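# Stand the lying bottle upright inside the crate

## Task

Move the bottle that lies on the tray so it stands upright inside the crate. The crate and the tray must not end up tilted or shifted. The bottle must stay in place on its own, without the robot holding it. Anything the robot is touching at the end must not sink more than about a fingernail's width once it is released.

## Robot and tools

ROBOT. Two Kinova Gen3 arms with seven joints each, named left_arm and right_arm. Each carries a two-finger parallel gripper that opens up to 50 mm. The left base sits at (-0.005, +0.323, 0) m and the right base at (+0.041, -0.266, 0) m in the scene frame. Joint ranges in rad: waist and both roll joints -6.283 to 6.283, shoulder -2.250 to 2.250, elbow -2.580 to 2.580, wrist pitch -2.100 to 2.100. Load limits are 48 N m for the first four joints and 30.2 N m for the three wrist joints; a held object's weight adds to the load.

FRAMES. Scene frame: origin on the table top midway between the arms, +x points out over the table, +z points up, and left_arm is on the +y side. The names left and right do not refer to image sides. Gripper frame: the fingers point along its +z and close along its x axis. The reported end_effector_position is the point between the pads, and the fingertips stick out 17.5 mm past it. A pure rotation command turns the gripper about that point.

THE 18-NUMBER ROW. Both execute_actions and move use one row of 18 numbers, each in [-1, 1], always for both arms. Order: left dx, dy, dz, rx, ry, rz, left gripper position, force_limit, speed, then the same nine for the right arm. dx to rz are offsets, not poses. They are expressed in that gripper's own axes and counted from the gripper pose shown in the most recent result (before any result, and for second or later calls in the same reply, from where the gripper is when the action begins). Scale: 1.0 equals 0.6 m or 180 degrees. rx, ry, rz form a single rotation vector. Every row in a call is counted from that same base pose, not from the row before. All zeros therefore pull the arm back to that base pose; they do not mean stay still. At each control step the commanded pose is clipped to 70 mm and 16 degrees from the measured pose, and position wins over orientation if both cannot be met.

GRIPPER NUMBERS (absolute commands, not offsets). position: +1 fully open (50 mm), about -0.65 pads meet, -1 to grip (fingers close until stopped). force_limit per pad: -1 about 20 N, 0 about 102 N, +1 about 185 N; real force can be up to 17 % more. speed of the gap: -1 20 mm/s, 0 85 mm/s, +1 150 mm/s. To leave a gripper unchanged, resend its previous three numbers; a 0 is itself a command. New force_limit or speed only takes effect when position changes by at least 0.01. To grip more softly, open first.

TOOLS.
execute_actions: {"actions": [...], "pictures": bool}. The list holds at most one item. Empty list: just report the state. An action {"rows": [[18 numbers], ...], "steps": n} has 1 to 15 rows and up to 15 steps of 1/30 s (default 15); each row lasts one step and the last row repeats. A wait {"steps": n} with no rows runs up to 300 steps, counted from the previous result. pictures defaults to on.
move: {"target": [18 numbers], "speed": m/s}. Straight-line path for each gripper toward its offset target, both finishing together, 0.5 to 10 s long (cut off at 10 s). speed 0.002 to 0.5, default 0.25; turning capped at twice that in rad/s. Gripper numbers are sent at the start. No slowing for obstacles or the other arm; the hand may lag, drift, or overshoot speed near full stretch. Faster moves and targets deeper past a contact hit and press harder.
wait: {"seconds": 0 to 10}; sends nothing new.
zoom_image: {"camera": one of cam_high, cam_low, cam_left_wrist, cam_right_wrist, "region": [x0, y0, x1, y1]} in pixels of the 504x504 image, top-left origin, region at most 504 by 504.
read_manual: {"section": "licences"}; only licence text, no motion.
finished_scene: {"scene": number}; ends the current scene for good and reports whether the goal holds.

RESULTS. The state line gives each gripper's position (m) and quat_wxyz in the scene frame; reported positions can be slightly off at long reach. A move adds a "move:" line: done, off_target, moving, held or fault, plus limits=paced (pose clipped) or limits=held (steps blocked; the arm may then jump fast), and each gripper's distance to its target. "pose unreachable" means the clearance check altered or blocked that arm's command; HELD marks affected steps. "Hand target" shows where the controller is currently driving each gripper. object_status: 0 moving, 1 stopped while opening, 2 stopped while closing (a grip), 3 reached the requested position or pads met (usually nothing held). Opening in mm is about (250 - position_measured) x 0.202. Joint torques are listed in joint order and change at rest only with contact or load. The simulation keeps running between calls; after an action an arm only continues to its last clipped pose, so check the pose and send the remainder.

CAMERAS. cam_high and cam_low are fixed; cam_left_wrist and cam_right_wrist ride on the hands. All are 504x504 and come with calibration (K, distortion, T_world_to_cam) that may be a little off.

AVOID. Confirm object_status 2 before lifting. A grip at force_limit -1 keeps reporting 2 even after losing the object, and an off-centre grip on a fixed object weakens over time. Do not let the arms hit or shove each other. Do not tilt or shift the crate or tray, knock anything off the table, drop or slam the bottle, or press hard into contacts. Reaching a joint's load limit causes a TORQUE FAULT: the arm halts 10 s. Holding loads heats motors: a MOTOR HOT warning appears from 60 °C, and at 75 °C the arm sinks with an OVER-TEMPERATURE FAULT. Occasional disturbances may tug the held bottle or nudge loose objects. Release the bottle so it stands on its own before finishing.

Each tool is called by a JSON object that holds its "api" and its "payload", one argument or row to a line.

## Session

{"api": "execute_actions", "payload": {
  "actions": []
}}

Scene clock: 0.00 s of 6600.00 s.
left_arm: end_effector_position=(+0.5976, +0.2757, +0.2356) position_measured=3 object_status=3 end_effector_quat_wxyz=(-0.166, +0.908, +0.372, +0.096) | right_arm: end_effector_position=(+0.3867, +0.0686, +0.2957) position_measured=3 object_status=3 end_effector_quat_wxyz=(-0.038, +0.079, +0.907, +0.412)
Joint positions: left_arm=[ 0.32   0.858  0.056  0.79  -0.425  1.555  1.076] | right_arm=[-0.277  0.239 -0.224  1.876 -0.973  0.935  3.164]
Joint velocities: left_arm=[-0.    -0.    -0.001  0.     0.    -0.001  0.   ] | right_arm=[ 0.     0.    -0.     0.     0.     0.     0.001]
Joint torques (N m, as the joint torque sensors report them, + toward a larger angle): no reading
Hand target (left_arm): +0.598, +0.276, +0.236; -0.166, +0.908, +0.372, +0.096
Hand target (right_arm): +0.387, +0.069, +0.296; -0.038, +0.079, +0.907, +0.412
camera_calibration (this result's frames):
cam_left_wrist: T_world_to_cam=[[0.661677, 0.679476, 0.317011, -0.658469], [0.749006, -0.618314, -0.23807, -0.185497], [0.0342499, 0.394969, -0.918056, 0.252352], [0, 0, 0, 1]] pos_world=[0.565989, 0.233047, 0.396254]
cam_right_wrist: T_world_to_cam=[[-0.98062, 0.151986, 0.123629, 0.33749], [0.193935, 0.663473, 0.722629, -0.295081], [0.027805, 0.732601, -0.68009, 0.308535], [0, 0, 0, 1]] pos_world=[0.379597, -0.081549, 0.381342]

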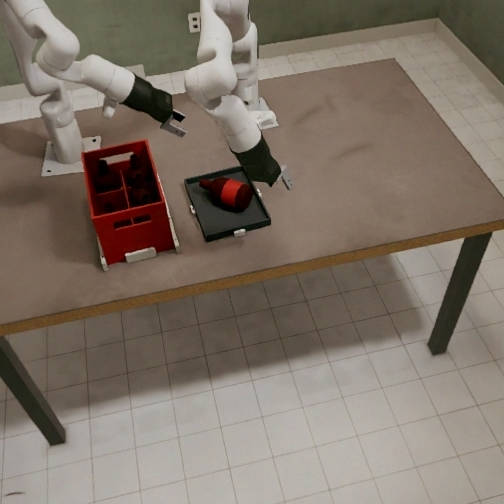

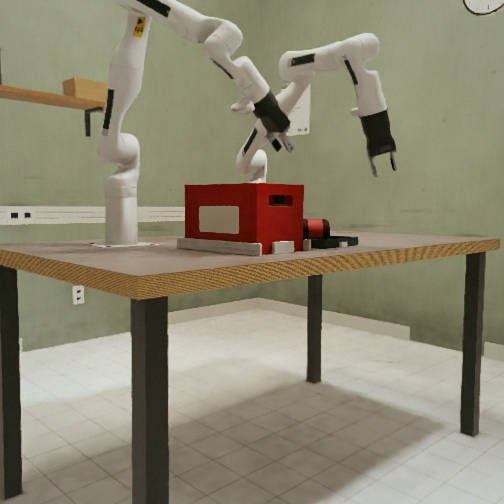

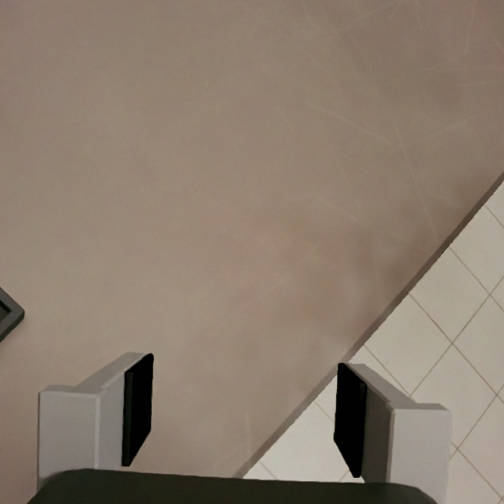

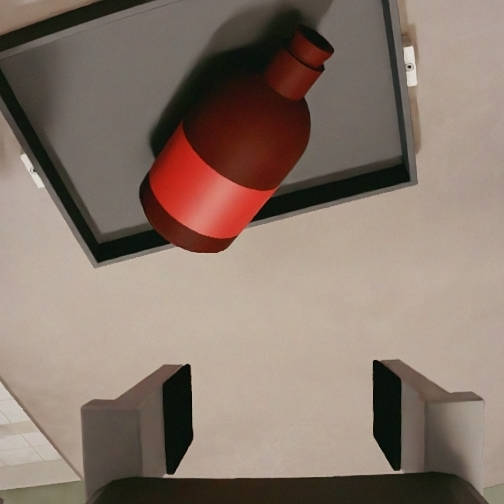

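{"api": "zoom_image", "payload": {
  "camera": "cam_high",
  "region": [70, 125, 200, 275]
}}

{"api": "zoom_image", "payload": {
  "camera": "cam_high",
  "region": [135, 130, 285, 260]
}}

Region (70, 125, 200, 275) of cam_high's 504x504 image, scaled by 3.360, with more detail than that image has; it fills the left 437 columns of this view, and the rest is white.

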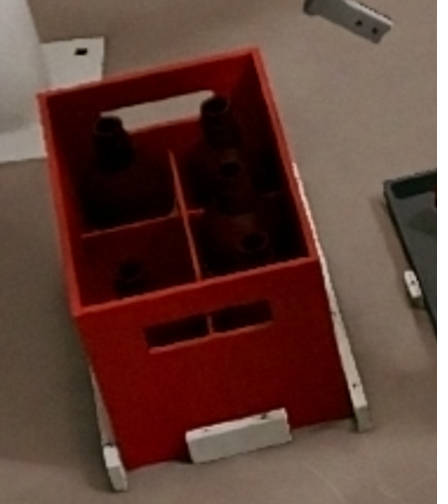

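Region (135, 130, 285, 260) of cam_high's 504x504 image, scaled by 3.360, with more detail than that image has; it fills the top 437 rows of this view, and the rest is white.

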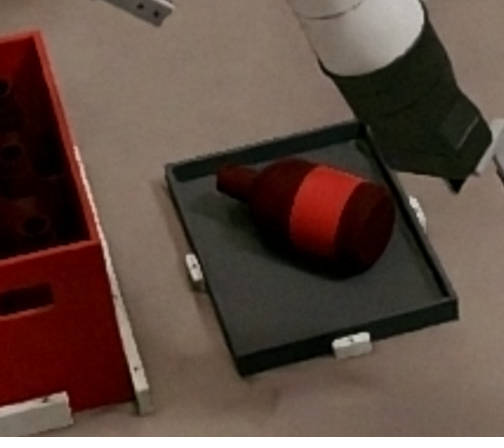

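{"api": "move", "payload": {
  "target": [0.08,-0.558,0.11,0,0,0,1,0,0,0.085,-0.065,0.111,-0.242,-0.111,0.906,1,0,0],
  "speed": 0.4
}}

Scene clock: 57.33 s of 6600.00 s.
left_arm: end_effector_position=(+0.3989, +0.5556, +0.2659) position_measured=3 object_status=3 end_effector_quat_wxyz=(-0.166, +0.908, +0.372, +0.096) | right_arm: end_effector_position=(+0.3323, +0.0976, +0.2289) position_measured=3 object_status=3 end_effector_quat_wxyz=(-0.271, +0.930, -0.099, +0.227)
Joint positions: left_arm=[-0.179  0.3   -0.037  1.661 -0.393  1.049  0.662] | right_arm=[-1.26   0.068  0.086  2.379 -4.683  0.188  3.476]
Joint velocities: left_arm=[ 0.    -0.001 -0.    -0.    -0.     0.001  0.   ] | right_arm=[-0.023 -0.004  0.016 -0.034 -0.384  0.005  0.382]
Joint torques (N m, as the joint torque sensors report them, + toward a larger angle): left_arm=[  0.25 -15.8   -0.01  -9.85  -1.29  -0.42  -0.03] | right_arm=[-0.07 -9.36  0.07 -9.23  0.27  0.32 -0.12]
Hand target (left_arm): +0.399, +0.556, +0.266; -0.166, +0.908, +0.372, +0.096
Hand target (right_arm): +0.332, +0.098, +0.229; -0.271, +0.930, -0.098, +0.226
Off the commanded pose (left_arm): 0.001 m, 0 deg.
Off the commanded pose (right_arm): 0.003 m, 1 deg.
After step 90, 49.10 s passed at rest.
move: done
camera_calibration (this result's frames):
cam_left_wrist: T_world_to_cam=[[0.660363, 0.68087, 0.31676, -0.727039], [0.750166, -0.617344, -0.236934, 0.142245], [0.0342286, 0.394086, -0.918436, 0.176952], [0, 0, 0, 1]] pos_world=[0.367345, 0.513099, 0.426519]
cam_right_wrist: T_world_to_cam=[[0.893845, -0.303867, 0.329706, -0.337599], [-0.0654464, -0.815877, -0.574509, 0.271991], [0.443574, 0.491944, -0.749155, 0.144565], [0, 0, 0, 1]] pos_world=[0.255436, 0.0482081, 0.375872]

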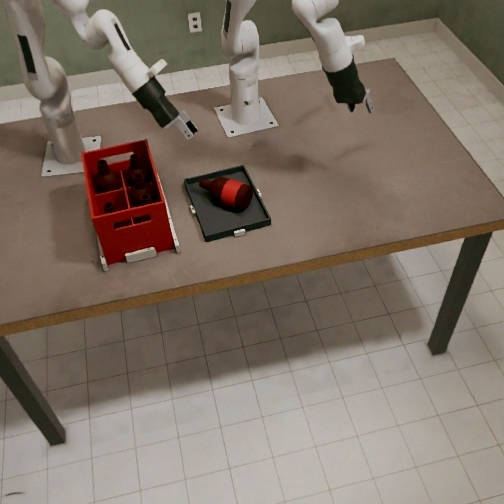

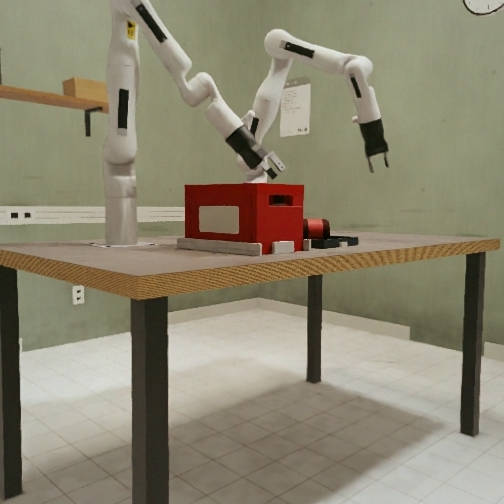

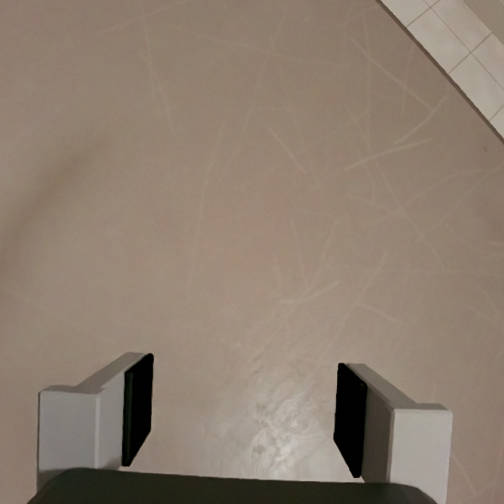

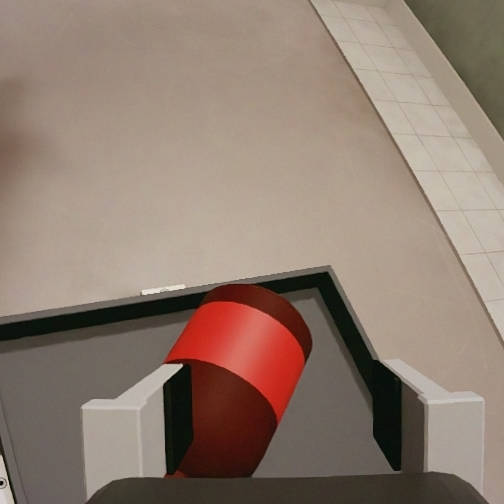

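{"api": "move", "payload": {
  "target": [0,0,0,0,0,0,1,0,0,-0.072,0.101,0.121,-0.048,-0.025,0.174,1,0,0],
  "speed": 0.15
}}

{"api": "zoom_image", "payload": {
  "camera": "cam_high",
  "region": [110, 70, 260, 220]
}}

Scene clock: 65.90 s of 6600.00 s.
left_arm: end_effector_position=(+0.3989, +0.5556, +0.2659) position_measured=3 object_status=3 end_effector_quat_wxyz=(-0.166, +0.908, +0.372, +0.096) | right_arm: end_effector_position=(+0.3242, +0.0950, +0.1258) position_measured=3 object_status=3 end_effector_quat_wxyz=(-0.257, +0.895, -0.350, +0.101)
Joint positions: left_arm=[-0.179  0.3   -0.037  1.661 -0.393  1.049  0.662] | right_arm=[-0.945  0.345 -0.278  2.394 -4.166  0.26   2.399]
Joint velocities: left_arm=[-0.    -0.    -0.001 -0.002  0.     0.    -0.   ] | right_arm=[ 0.019  0.008  0.     0.004  0.025  0.005 -0.024]
Joint torques (N m, as the joint torque sensors report them, + toward a larger angle): left_arm=[  0.15 -15.8    0.    -9.75  -1.31  -0.39   0.01] | right_arm=[ -0.08 -13.2   -0.18  -6.06   0.22   1.09  -0.38]
Hand target (left_arm): +0.399, +0.556, +0.266; -0.166, +0.908, +0.372, +0.096
Hand target (right_arm): +0.325, +0.094, +0.125; -0.256, +0.895, -0.351, +0.101
Off the commanded pose (left_arm): 0.000 m, 0 deg.
Off the commanded pose (right_arm): 0.002 m, 0 deg.
After step 90, 3.30 s passed at rest.
move: done
camera_calibration (this result's frames):
cam_left_wrist: T_world_to_cam=[[0.660363, 0.680869, 0.316762, -0.72704], [0.750166, -0.617344, -0.236934, 0.142245], [0.0342302, 0.394086, -0.918436, 0.176951], [0, 0, 0, 1]] pos_world=[0.367346, 0.513099, 0.426519]
cam_right_wrist: T_world_to_cam=[[0.737186, -0.674458, -0.0407739, -0.164548], [-0.579688, -0.600291, -0.551011, 0.353435], [0.347158, 0.429834, -0.833501, 0.11995], [0, 0, 0, 1]] pos_world=[0.284543, 0.0496241, 0.288015]

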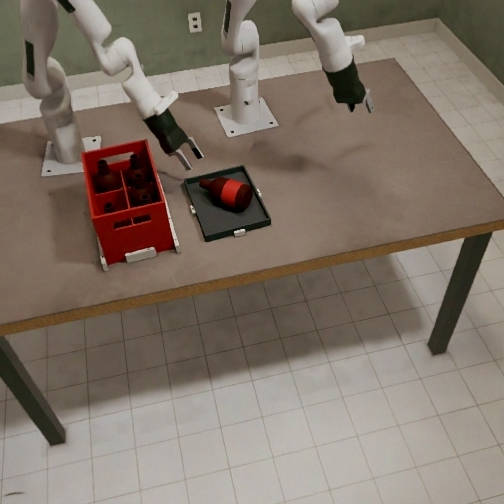

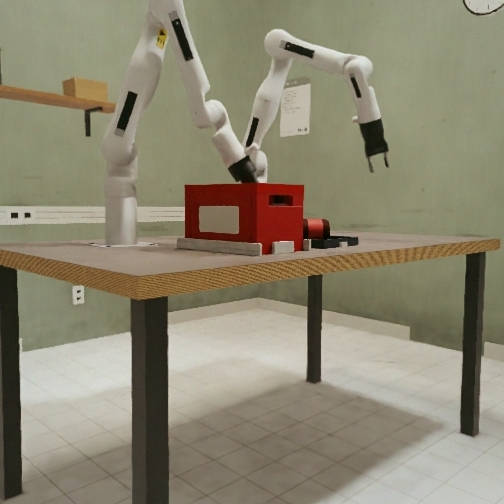

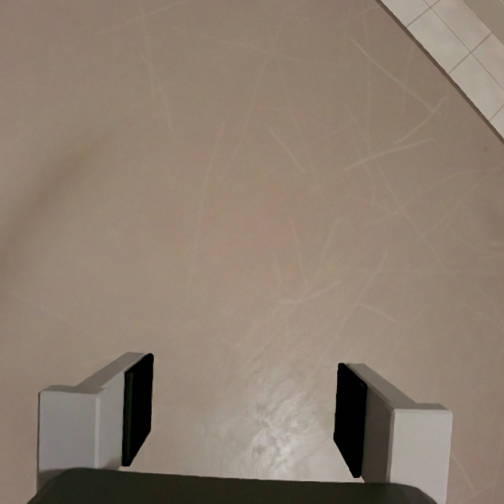

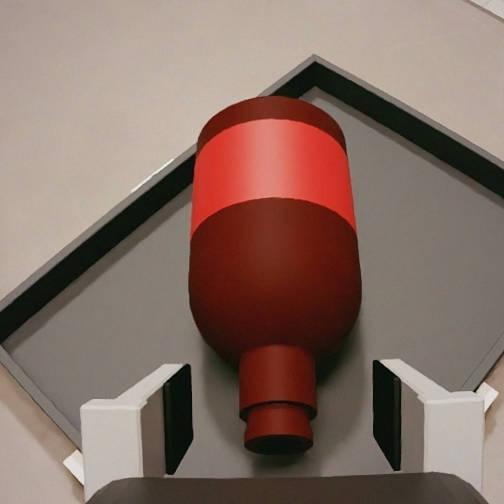

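Region (110, 70, 260, 220) of cam_high's 504x504 image, scaled by 3.360, with more detail than that image has.

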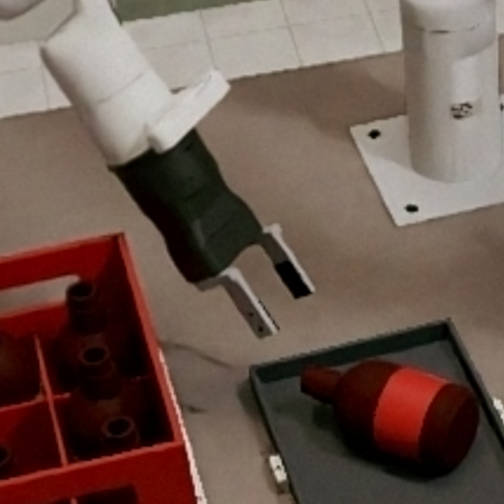

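{"api": "move", "payload": {
  "target": [0,0,0,0,0,0,1,0,0,-0.0025,0.0167,0.136,0,0,0,1,0,0],
  "speed": 0.06
}}

{"api": "zoom_image", "payload": {
  "camera": "cam_high",
  "region": [110, 70, 260, 220]
}}

Scene clock: 80.27 s of 6600.00 s.
left_arm: end_effector_position=(+0.3989, +0.5556, +0.2659) position_measured=3 object_status=3 end_effector_quat_wxyz=(-0.166, +0.908, +0.372, +0.096) | right_arm: end_effector_position=(+0.3465, +0.1220, +0.0517) position_measured=3 object_status=3 end_effector_quat_wxyz=(-0.257, +0.895, -0.349, +0.101)
Joint positions: left_arm=[-0.179  0.3   -0.037  1.661 -0.393  1.049  0.662] | right_arm=[-0.825  0.648 -0.432  2.342 -3.905  0.509  2.204]
Joint velocities: left_arm=[ 0.    -0.002 -0.001 -0.    -0.001  0.001 -0.   ] | right_arm=[ 0.001  0.007  0.002  0.     0.001 -0.001 -0.003]
Joint torques (N m, as the joint torque sensors report them, + toward a larger angle): left_arm=[  0.3  -15.61  -0.17  -9.67  -1.37  -0.29   0.  ] | right_arm=[  0.1  -16.01  -1.32  -4.2    0.53   1.5   -0.31]
Hand target (left_arm): +0.399, +0.556, +0.266; -0.166, +0.908, +0.372, +0.096
Hand target (right_arm): +0.346, +0.122, +0.051; -0.257, +0.895, -0.350, +0.101
Off the commanded pose (left_arm): 0.000 m, 0 deg.
Off the commanded pose (right_arm): 0.001 m, 0 deg.
After step 90, 9.73 s passed at rest.
move: done
camera_calibration (this result's frames):
cam_left_wrist: T_world_to_cam=[[0.660363, 0.680868, 0.316764, -0.727041], [0.750166, -0.617344, -0.236933, 0.142244], [0.034232, 0.394087, -0.918435, 0.176949], [0, 0, 0, 1]] pos_world=[0.367347, 0.513099, 0.426519]
cam_right_wrist: T_world_to_cam=[[0.737883, -0.673721, -0.0403615, -0.166158], [-0.578572, -0.600612, -0.551833, 0.341371], [0.34754, 0.43054, -0.832977, 0.0386263], [0, 0, 0, 1]] pos_world=[0.306689, 0.0764572, 0.213848]

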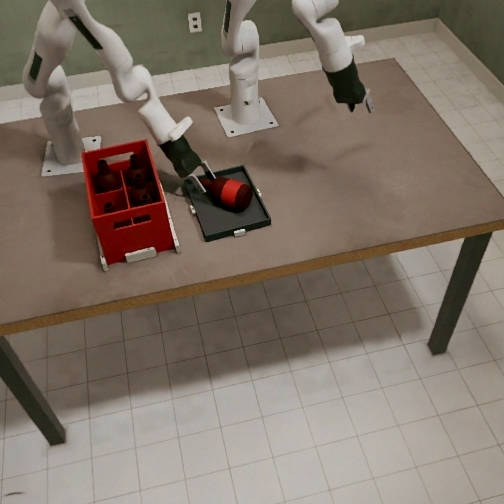

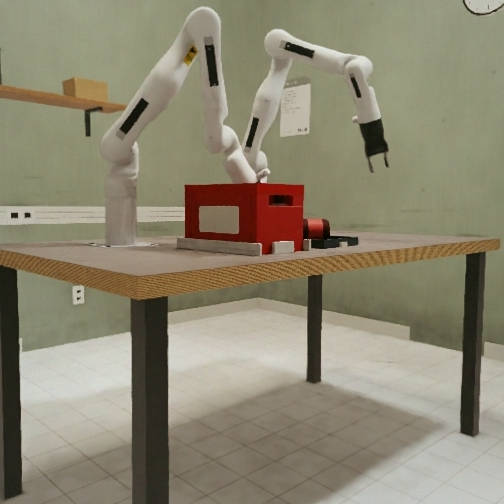

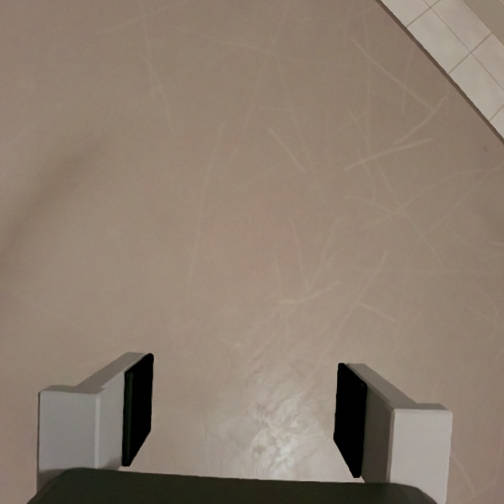

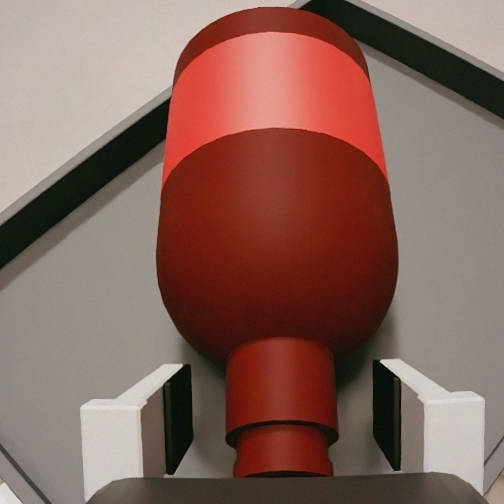

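Region (110, 70, 260, 220) of cam_high's 504x504 image, scaled by 3.360, with more detail than that image has.

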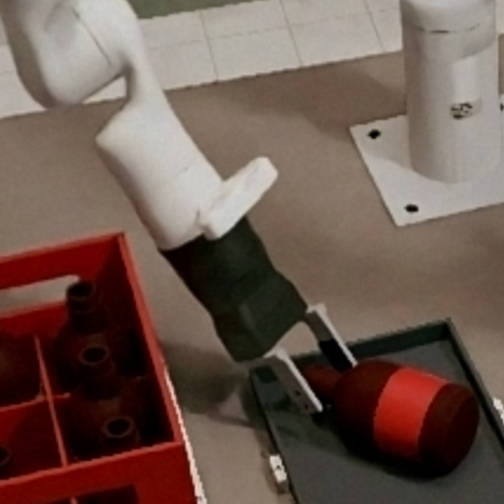

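{"api": "move", "payload": {
  "target": [0,0,0,0,0,0,1,0,0,0,0,0,0,0,0,-1,0.6,-0.5]
}}

{"api": "move", "payload": {
  "target": [0,0,0,0,0,0,1,0,0,0,-0.0883,-0.1413,0,0,0,-1,0.6,-0.5],
  "speed": 0.08
}}

Scene clock: 88.07 s of 6600.00 s.
left_arm: end_effector_position=(+0.3989, +0.5556, +0.2659) position_measured=3 object_status=3 end_effector_quat_wxyz=(-0.166, +0.908, +0.372, +0.096) | right_arm: end_effector_position=(+0.3464, +0.1220, +0.0517) position_measured=113 object_status=2 end_effector_quat_wxyz=(-0.257, +0.895, -0.349, +0.101)
Joint positions: left_arm=[-0.179  0.3   -0.037  1.661 -0.393  1.049  0.662] | right_arm=[-0.825  0.648 -0.432  2.342 -3.905  0.509  2.204]
Joint velocities: left_arm=[-0.     0.001 -0.     0.002  0.     0.     0.   ] | right_arm=[ 0.     0.     0.001  0.     0.001  0.    -0.   ]
Joint torques (N m, as the joint torque sensors report them, + toward a larger angle): left_arm=[  0.11 -15.74  -0.05  -9.88  -1.35  -0.35   0.03] | right_arm=[  0.05 -16.03  -1.2   -4.13   0.54   1.59  -0.35]
Hand target (left_arm): +0.399, +0.556, +0.266; -0.166, +0.908, +0.372, +0.096
Hand target (right_arm): +0.346, +0.122, +0.052; -0.257, +0.895, -0.349, +0.101
Off the commanded pose (left_arm): 0.000 m, 0 deg.
Off the commanded pose (right_arm): 0.000 m, 0 deg.
After step 90, 4.10 s passed at rest.
move: done
camera_calibration (this result's frames):
cam_left_wrist: T_world_to_cam=[[0.660363, 0.680867, 0.316765, -0.727042], [0.750166, -0.617345, -0.236932, 0.142244], [0.0342337, 0.394088, -0.918435, 0.176948], [0, 0, 0, 1]] pos_world=[0.367348, 0.5131, 0.426518]
cam_right_wrist: T_world_to_cam=[[0.738, -0.673589, -0.0404243, -0.166128], [-0.578525, -0.600733, -0.551751, 0.341323], [0.347369, 0.430579, -0.833029, 0.0386603], [0, 0, 0, 1]] pos_world=[0.306637, 0.0764961, 0.213815]

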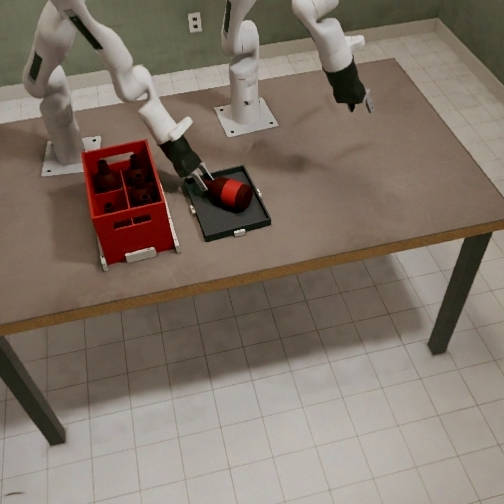

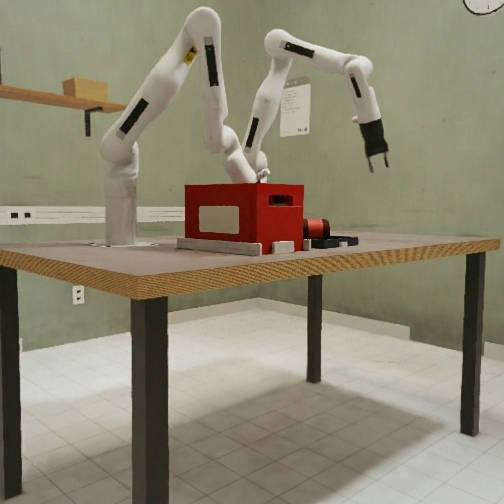

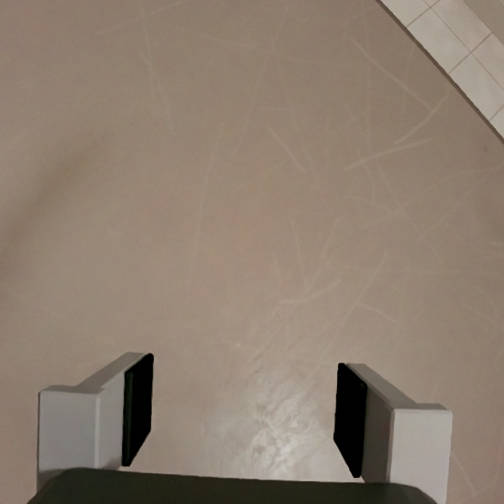

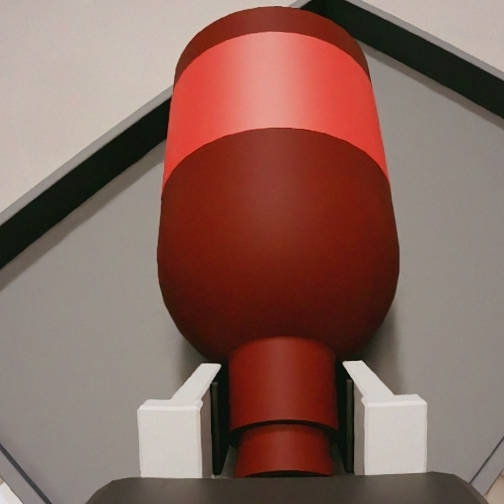

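Scene clock: 89.67 s of 6600.00 s.
left_arm: end_effector_position=(+0.3990, +0.5556, +0.2659) position_measured=3 object_status=3 end_effector_quat_wxyz=(-0.166, +0.908, +0.372, +0.096) | right_arm: end_effector_position=(+0.3470, +0.1213, +0.1512) position_measured=113 object_status=2 end_effector_quat_wxyz=(-0.264, +0.894, -0.349, +0.101)
Joint positions: left_arm=[-0.179  0.3   -0.037  1.661 -0.393  1.049  0.662] | right_arm=[-1.218  0.316  0.09   2.285 -4.443  0.081  2.692]
Joint velocities: left_arm=[ 0.     0.    -0.001  0.001  0.     0.002 -0.001] | right_arm=[-0.356  0.001  0.428 -0.02  -0.288 -0.137  0.262]
Joint torques (N m, as the joint torque sensors report them, + toward a larger angle): left_arm=[  0.21 -15.71  -0.09  -9.83  -1.43  -0.43  -0.03] | right_arm=[  0.17 -15.1    0.11  -8.2    0.28   0.6   -0.39]
Hand target (left_arm): +0.399, +0.556, +0.266; -0.166, +0.908, +0.372, +0.096
Hand target (right_arm): +0.347, +0.122, +0.152; -0.263, +0.894, -0.349, +0.101
Off the commanded pose (left_arm): 0.000 m, 0 deg.
Off the commanded pose (right_arm): 0.001 m, 1 deg.
move: done
camera_calibration (this result's frames):
cam_left_wrist: T_world_to_cam=[[0.660363, 0.680867, 0.316766, -0.727043], [0.750165, -0.617345, -0.236932, 0.142243], [0.0342353, 0.394088, -0.918435, 0.176946], [0, 0, 0, 1]] pos_world=[0.367349, 0.5131, 0.426518]
cam_right_wrist: T_world_to_cam=[[0.738596, -0.672693, -0.0442758, -0.162716], [-0.575175, -0.594544, -0.561864, 0.395763], [0.351638, 0.440457, -0.826044, 0.117954], [0, 0, 0, 1]] pos_world=[0.306337, 0.0738872, 0.312595]

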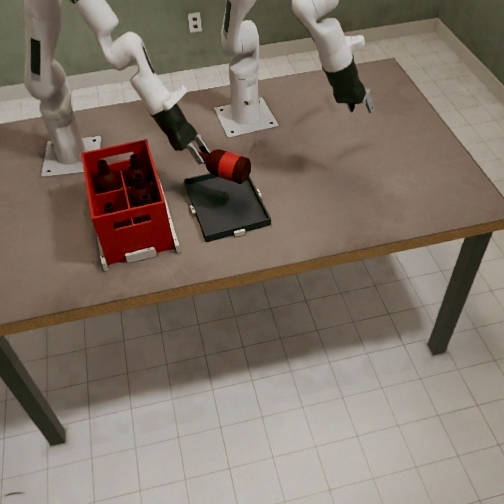

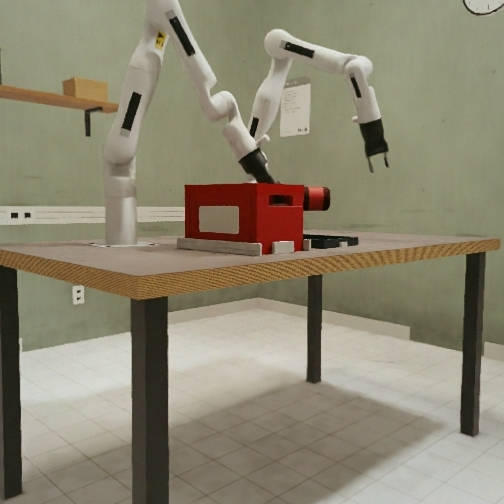

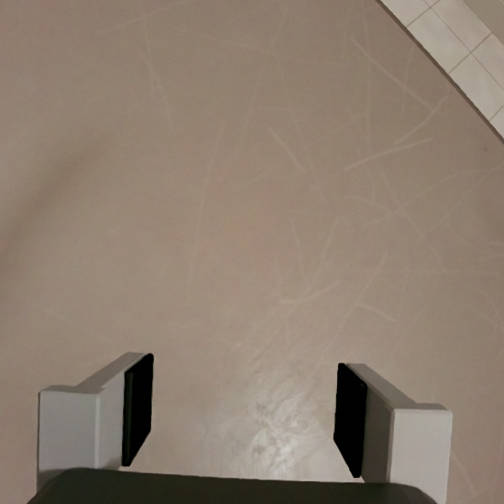

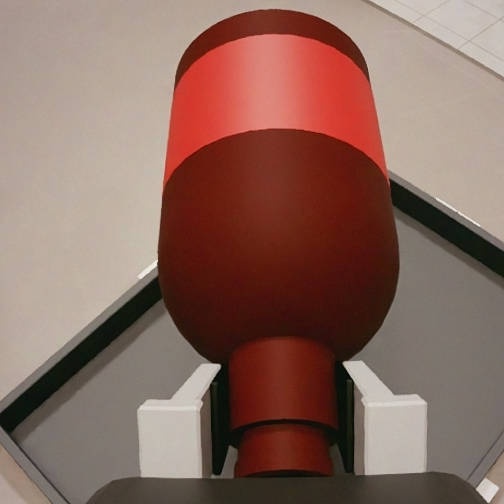

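{"api": "move", "payload": {
  "target": [0,0,0,0,0,0,1,0,0,0.223,-0.085,-0.342,-0.105,0.332,0,-1,0.6,-0.5],
  "speed": 0.22
}}

Scene clock: 125.07 s of 6600.00 s.
left_arm: end_effector_position=(+0.3990, +0.5556, +0.2659) position_measured=3 object_status=3 end_effector_quat_wxyz=(-0.166, +0.908, +0.372, +0.096) | right_arm: end_effector_position=(+0.3989, -0.0201, +0.3518) position_measured=113 object_status=2 end_effector_quat_wxyz=(+0.088, +0.754, -0.444, +0.476)
Joint positions: left_arm=[-0.179  0.3   -0.037  1.661 -0.393  1.049  0.662] | right_arm=[-1.619  0.395  0.249  1.701 -5.481  1.575  3.742]
Joint velocities: left_arm=[ 0.     0.    -0.    -0.002  0.     0.    -0.   ] | right_arm=[-0.001  0.006 -0.001 -0.001  0.002  0.    -0.   ]
Joint torques (N m, as the joint torque sensors report them, + toward a larger angle): left_arm=[  0.12 -15.69  -0.21  -9.8   -1.36  -0.28   0.14] | right_arm=[  0.03 -15.65   2.88  -8.54   3.21   2.    -0.5 ]
Hand target (left_arm): +0.399, +0.556, +0.266; -0.166, +0.908, +0.372, +0.096
Hand target (right_arm): +0.399, -0.020, +0.352; +0.088, +0.754, -0.444, +0.476
Off the commanded pose (left_arm): 0.000 m, 0 deg.
Off the commanded pose (right_arm): 0.001 m, 0 deg.
After step 90, 29.57 s passed at rest.
move: done
camera_calibration (this result's frames):
cam_left_wrist: T_world_to_cam=[[0.660363, 0.680866, 0.316768, -0.727044], [0.750165, -0.617346, -0.236931, 0.142242], [0.0342372, 0.394089, -0.918434, 0.176945], [0, 0, 0, 1]] pos_world=[0.36735, 0.5131, 0.426518]
cam_right_wrist: T_world_to_cam=[[0.162747, -0.617698, 0.769392, -0.342781], [-0.740615, -0.591709, -0.318388, 0.434636], [0.651923, -0.518006, -0.553774, 0.0928085], [0, 0, 0, 1]] pos_world=[0.31718, 0.0935182, 0.45351]

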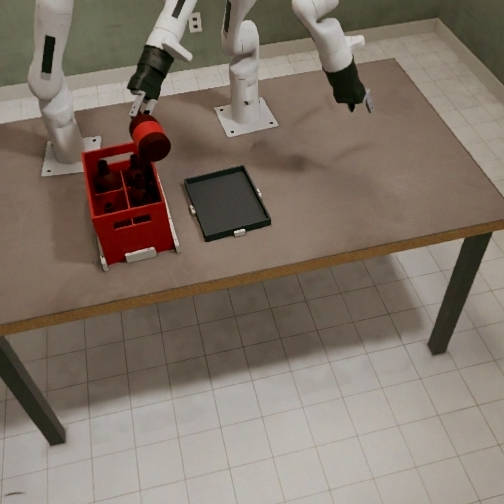

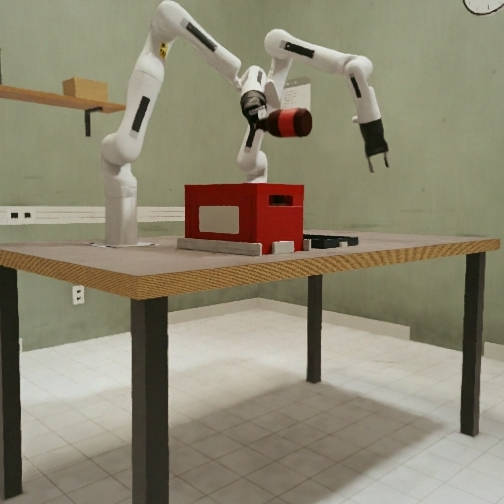

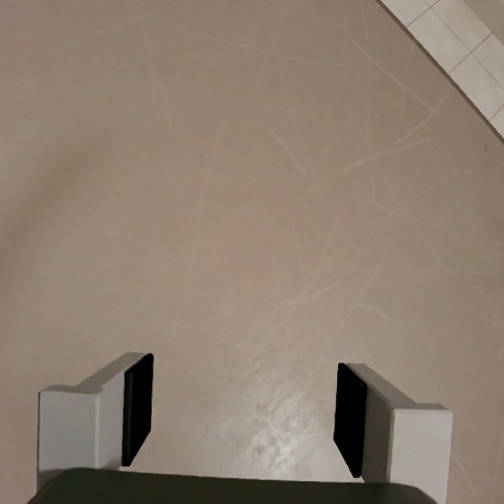

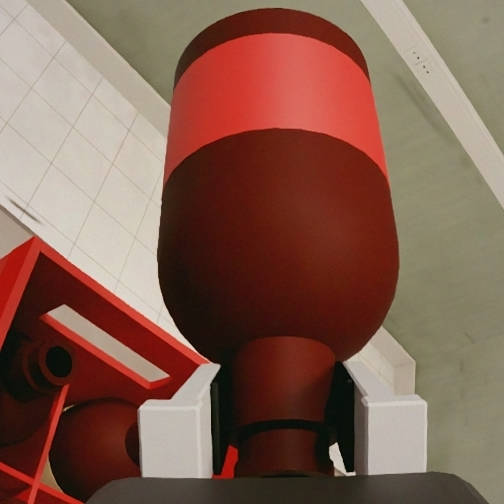

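{"api": "move", "payload": {
  "target": [0,0,0,0,0,0,1,0,0,0.119,0.136,0.129,0,0,-0.611,-1,0.6,-0.5],
  "speed": 0.4
}}

{"api": "zoom_image", "payload": {
  "camera": "cam_high",
  "region": [50, 80, 210, 240]
}}

{"api": "zoom_image", "payload": {
  "camera": "cam_low",
  "region": [160, 90, 330, 260]
}}

Scene clock: 139.10 s of 6600.00 s.
left_arm: end_effector_position=(+0.3990, +0.5556, +0.2659) position_measured=3 object_status=3 end_effector_quat_wxyz=(-0.166, +0.908, +0.372, +0.096) | right_arm: end_effector_position=(+0.3984, -0.1529, +0.3429) position_measured=113 object_status=2 end_effector_quat_wxyz=(+0.440, +0.797, +0.363, +0.200)
Joint positions: left_arm=[-0.179  0.3   -0.038  1.661 -0.393  1.049  0.662] | right_arm=[-1.384  0.135  0.139  1.978 -5.346  1.488  5.691]
Joint velocities: left_arm=[ 0.     0.    -0.    -0.    -0.001 -0.     0.   ] | right_arm=[ 0.001 -0.002  0.002 -0.001 -0.    -0.     0.   ]
Joint torques (N m, as the joint torque sensors report them, + toward a larger angle): left_arm=[  0.23 -15.65  -0.22  -9.97  -1.39  -0.35  -0.06] | right_arm=[ -0.22 -10.33   0.92  -8.7    2.94   1.72  -0.39]
Hand target (left_arm): +0.399, +0.556, +0.266; -0.166, +0.908, +0.372, +0.096
Hand target (right_arm): +0.398, -0.153, +0.343; +0.440, +0.797, +0.363, +0.200
Off the commanded pose (left_arm): 0.000 m, 0 deg.
Off the commanded pose (right_arm): 0.001 m, 0 deg.
After step 90, 8.23 s passed at rest.
move: done
camera_calibration (this result's frames):
cam_left_wrist: T_world_to_cam=[[0.660364, 0.680865, 0.31677, -0.727045], [0.750165, -0.617346, -0.23693, 0.142242], [0.034239, 0.39409, -0.918434, 0.176944], [0, 0, 0, 1]] pos_world=[0.367351, 0.5131, 0.426518]
cam_right_wrist: T_world_to_cam=[[0.68694, 0.726699, -0.004676, -0.155688], [0.405239, -0.37771, 0.832536, -0.465591], [0.603237, -0.573797, -0.553951, 0.0303633], [0, 0, 0, 1]] pos_world=[0.277307, -0.0452983, 0.403713]

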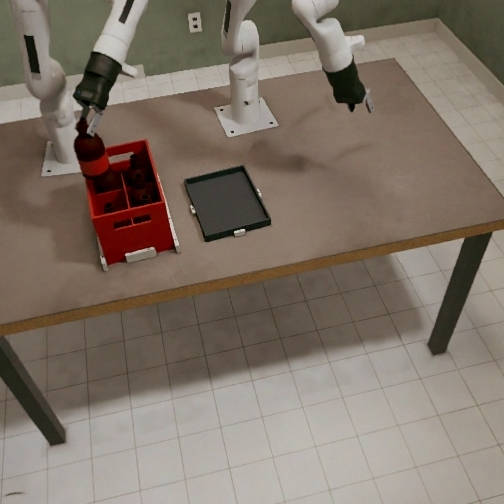

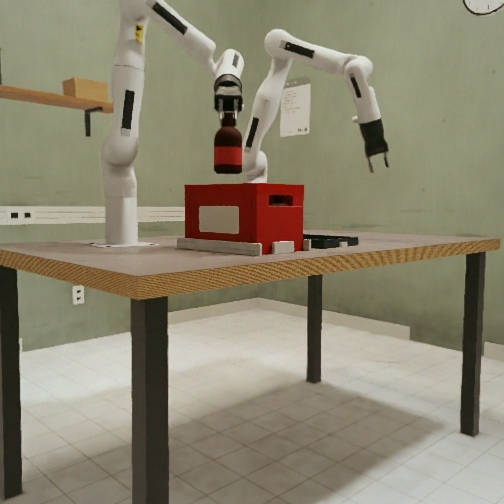

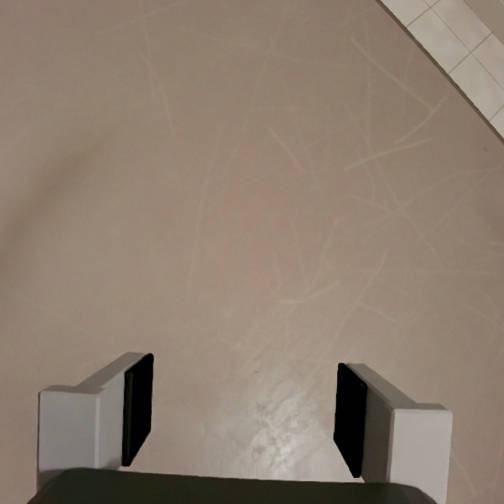

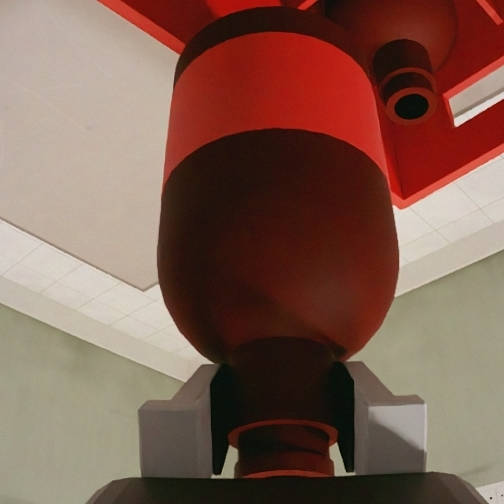

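Region (50, 80, 210, 240) of cam_high's 504x504 image, scaled by 3.150, with more detail than that image has.

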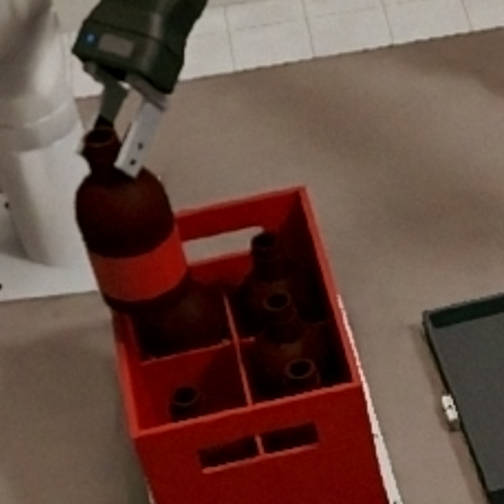

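Region (160, 90, 330, 260) of cam_low's 504x504 image, scaled by 2.965, with more detail than that image has.

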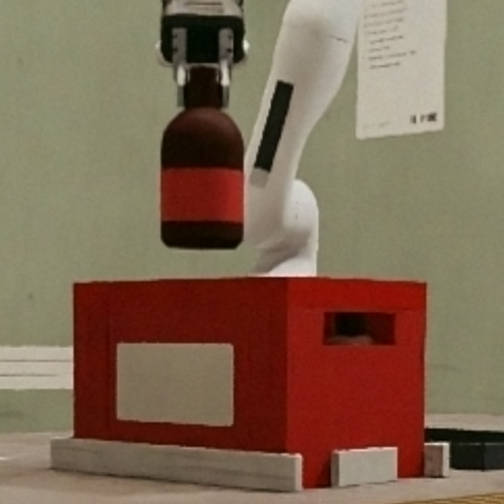

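{"api": "move", "payload": {
  "target": [0,0,0,0,0,0,1,0,0,0.016,-0.033,0.011,0,0,0,-1,0.6,-0.5],
  "speed": 0.06
}}

{"api": "zoom_image", "payload": {
  "camera": "cam_high",
  "region": [60, 110, 190, 240]
}}

{"api": "zoom_image", "payload": {
  "camera": "cam_low",
  "region": [160, 90, 330, 260]
}}

Scene clock: 170.63 s of 6600.00 s.
left_arm: end_effector_position=(+0.3990, +0.5556, +0.2659) position_measured=3 object_status=3 end_effector_quat_wxyz=(-0.166, +0.908, +0.372, +0.096) | right_arm: end_effector_position=(+0.4009, -0.1424, +0.3229) position_measured=113 object_status=2 end_effector_quat_wxyz=(+0.440, +0.797, +0.363, +0.201)
Joint positions: left_arm=[-0.179  0.3   -0.038  1.661 -0.393  1.049  0.662] | right_arm=[-1.384  0.186  0.138  1.99  -5.348  1.449  5.64 ]
Joint velocities: left_arm=[ 0.    -0.002 -0.     0.001 -0.    -0.     0.   ] | right_arm=[ 0.     0.004  0.001  0.    -0.002  0.     0.001]
Joint torques (N m, as the joint torque sensors report them, + toward a larger angle): left_arm=[  0.18 -15.74  -0.16  -9.75  -1.49  -0.35   0.03] | right_arm=[  0.04 -10.83   1.14  -8.34   2.89   2.04  -0.26]
Hand target (left_arm): +0.399, +0.556, +0.266; -0.166, +0.908, +0.372, +0.096
Hand target (right_arm): +0.401, -0.142, +0.323; +0.440, +0.797, +0.363, +0.200
Off the commanded pose (left_arm): 0.000 m, 0 deg.
Off the commanded pose (right_arm): 0.000 m, 0 deg.
After step 90, 27.83 s passed at rest.
move: done
camera_calibration (this result's frames):
cam_left_wrist: T_world_to_cam=[[0.660364, 0.680864, 0.316771, -0.727046], [0.750165, -0.617347, -0.23693, 0.142241], [0.0342406, 0.39409, -0.918434, 0.176942], [0, 0, 0, 1]] pos_world=[0.367352, 0.513101, 0.426518]
cam_right_wrist: T_world_to_cam=[[0.686872, 0.726767, -0.00407971, -0.165307], [0.40487, -0.377971, 0.832597, -0.44585], [0.603563, -0.573539, -0.553864, 0.0236689], [0, 0, 0, 1]] pos_world=[0.27977, -0.034804, 0.383649]

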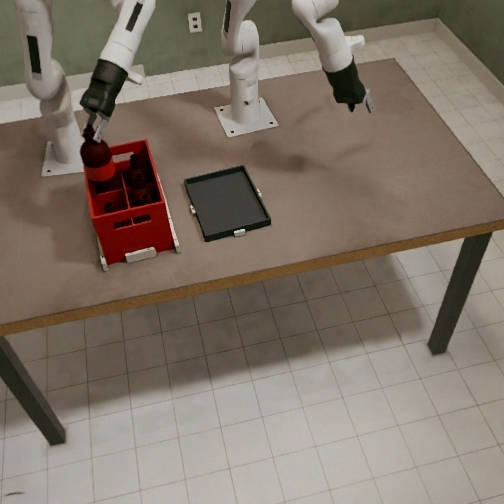

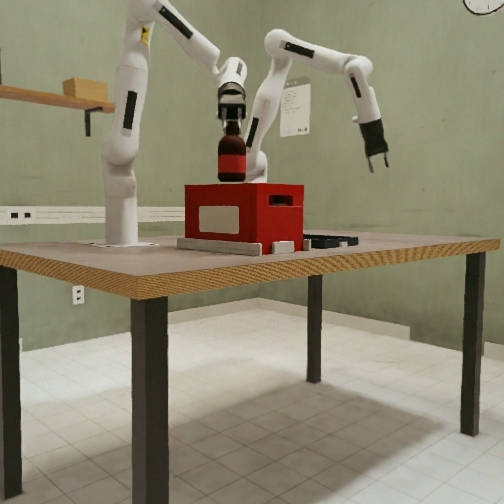

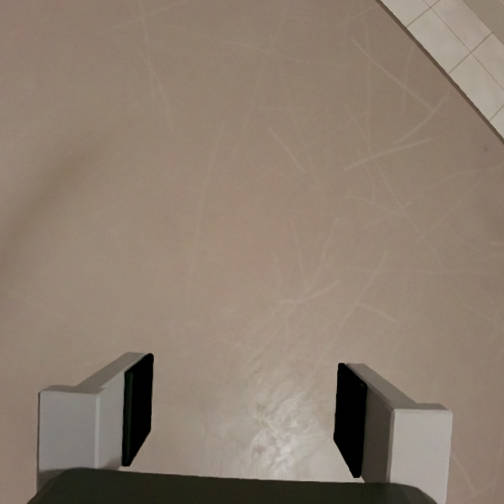

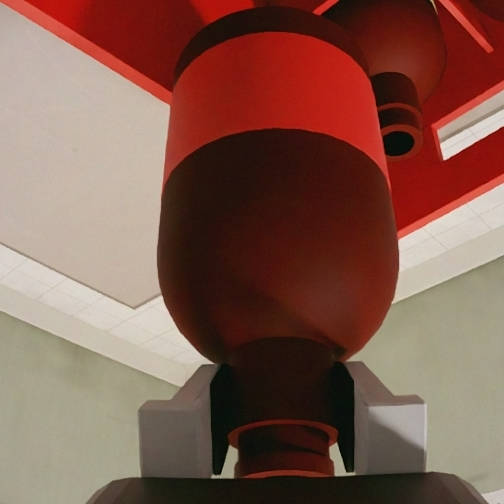

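Region (60, 110, 190, 240) of cam_high's 504x504 image, scaled by 3.877, with more detail than that image has.

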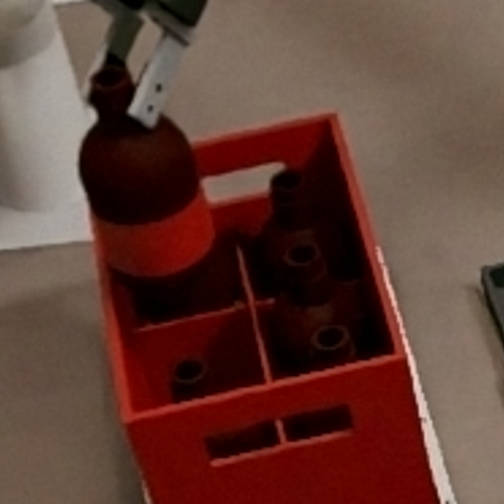

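Region (160, 90, 330, 260) of cam_low's 504x504 image, scaled by 2.965, with more detail than that image has.

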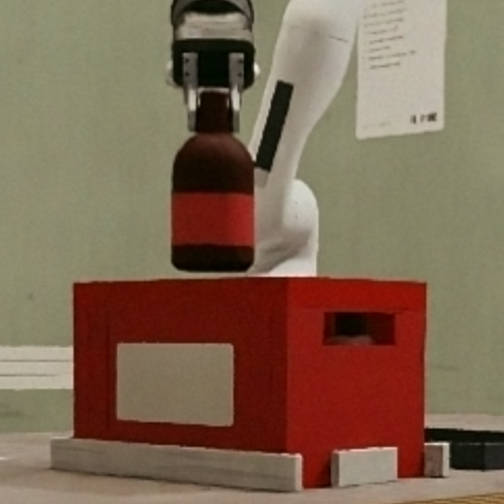

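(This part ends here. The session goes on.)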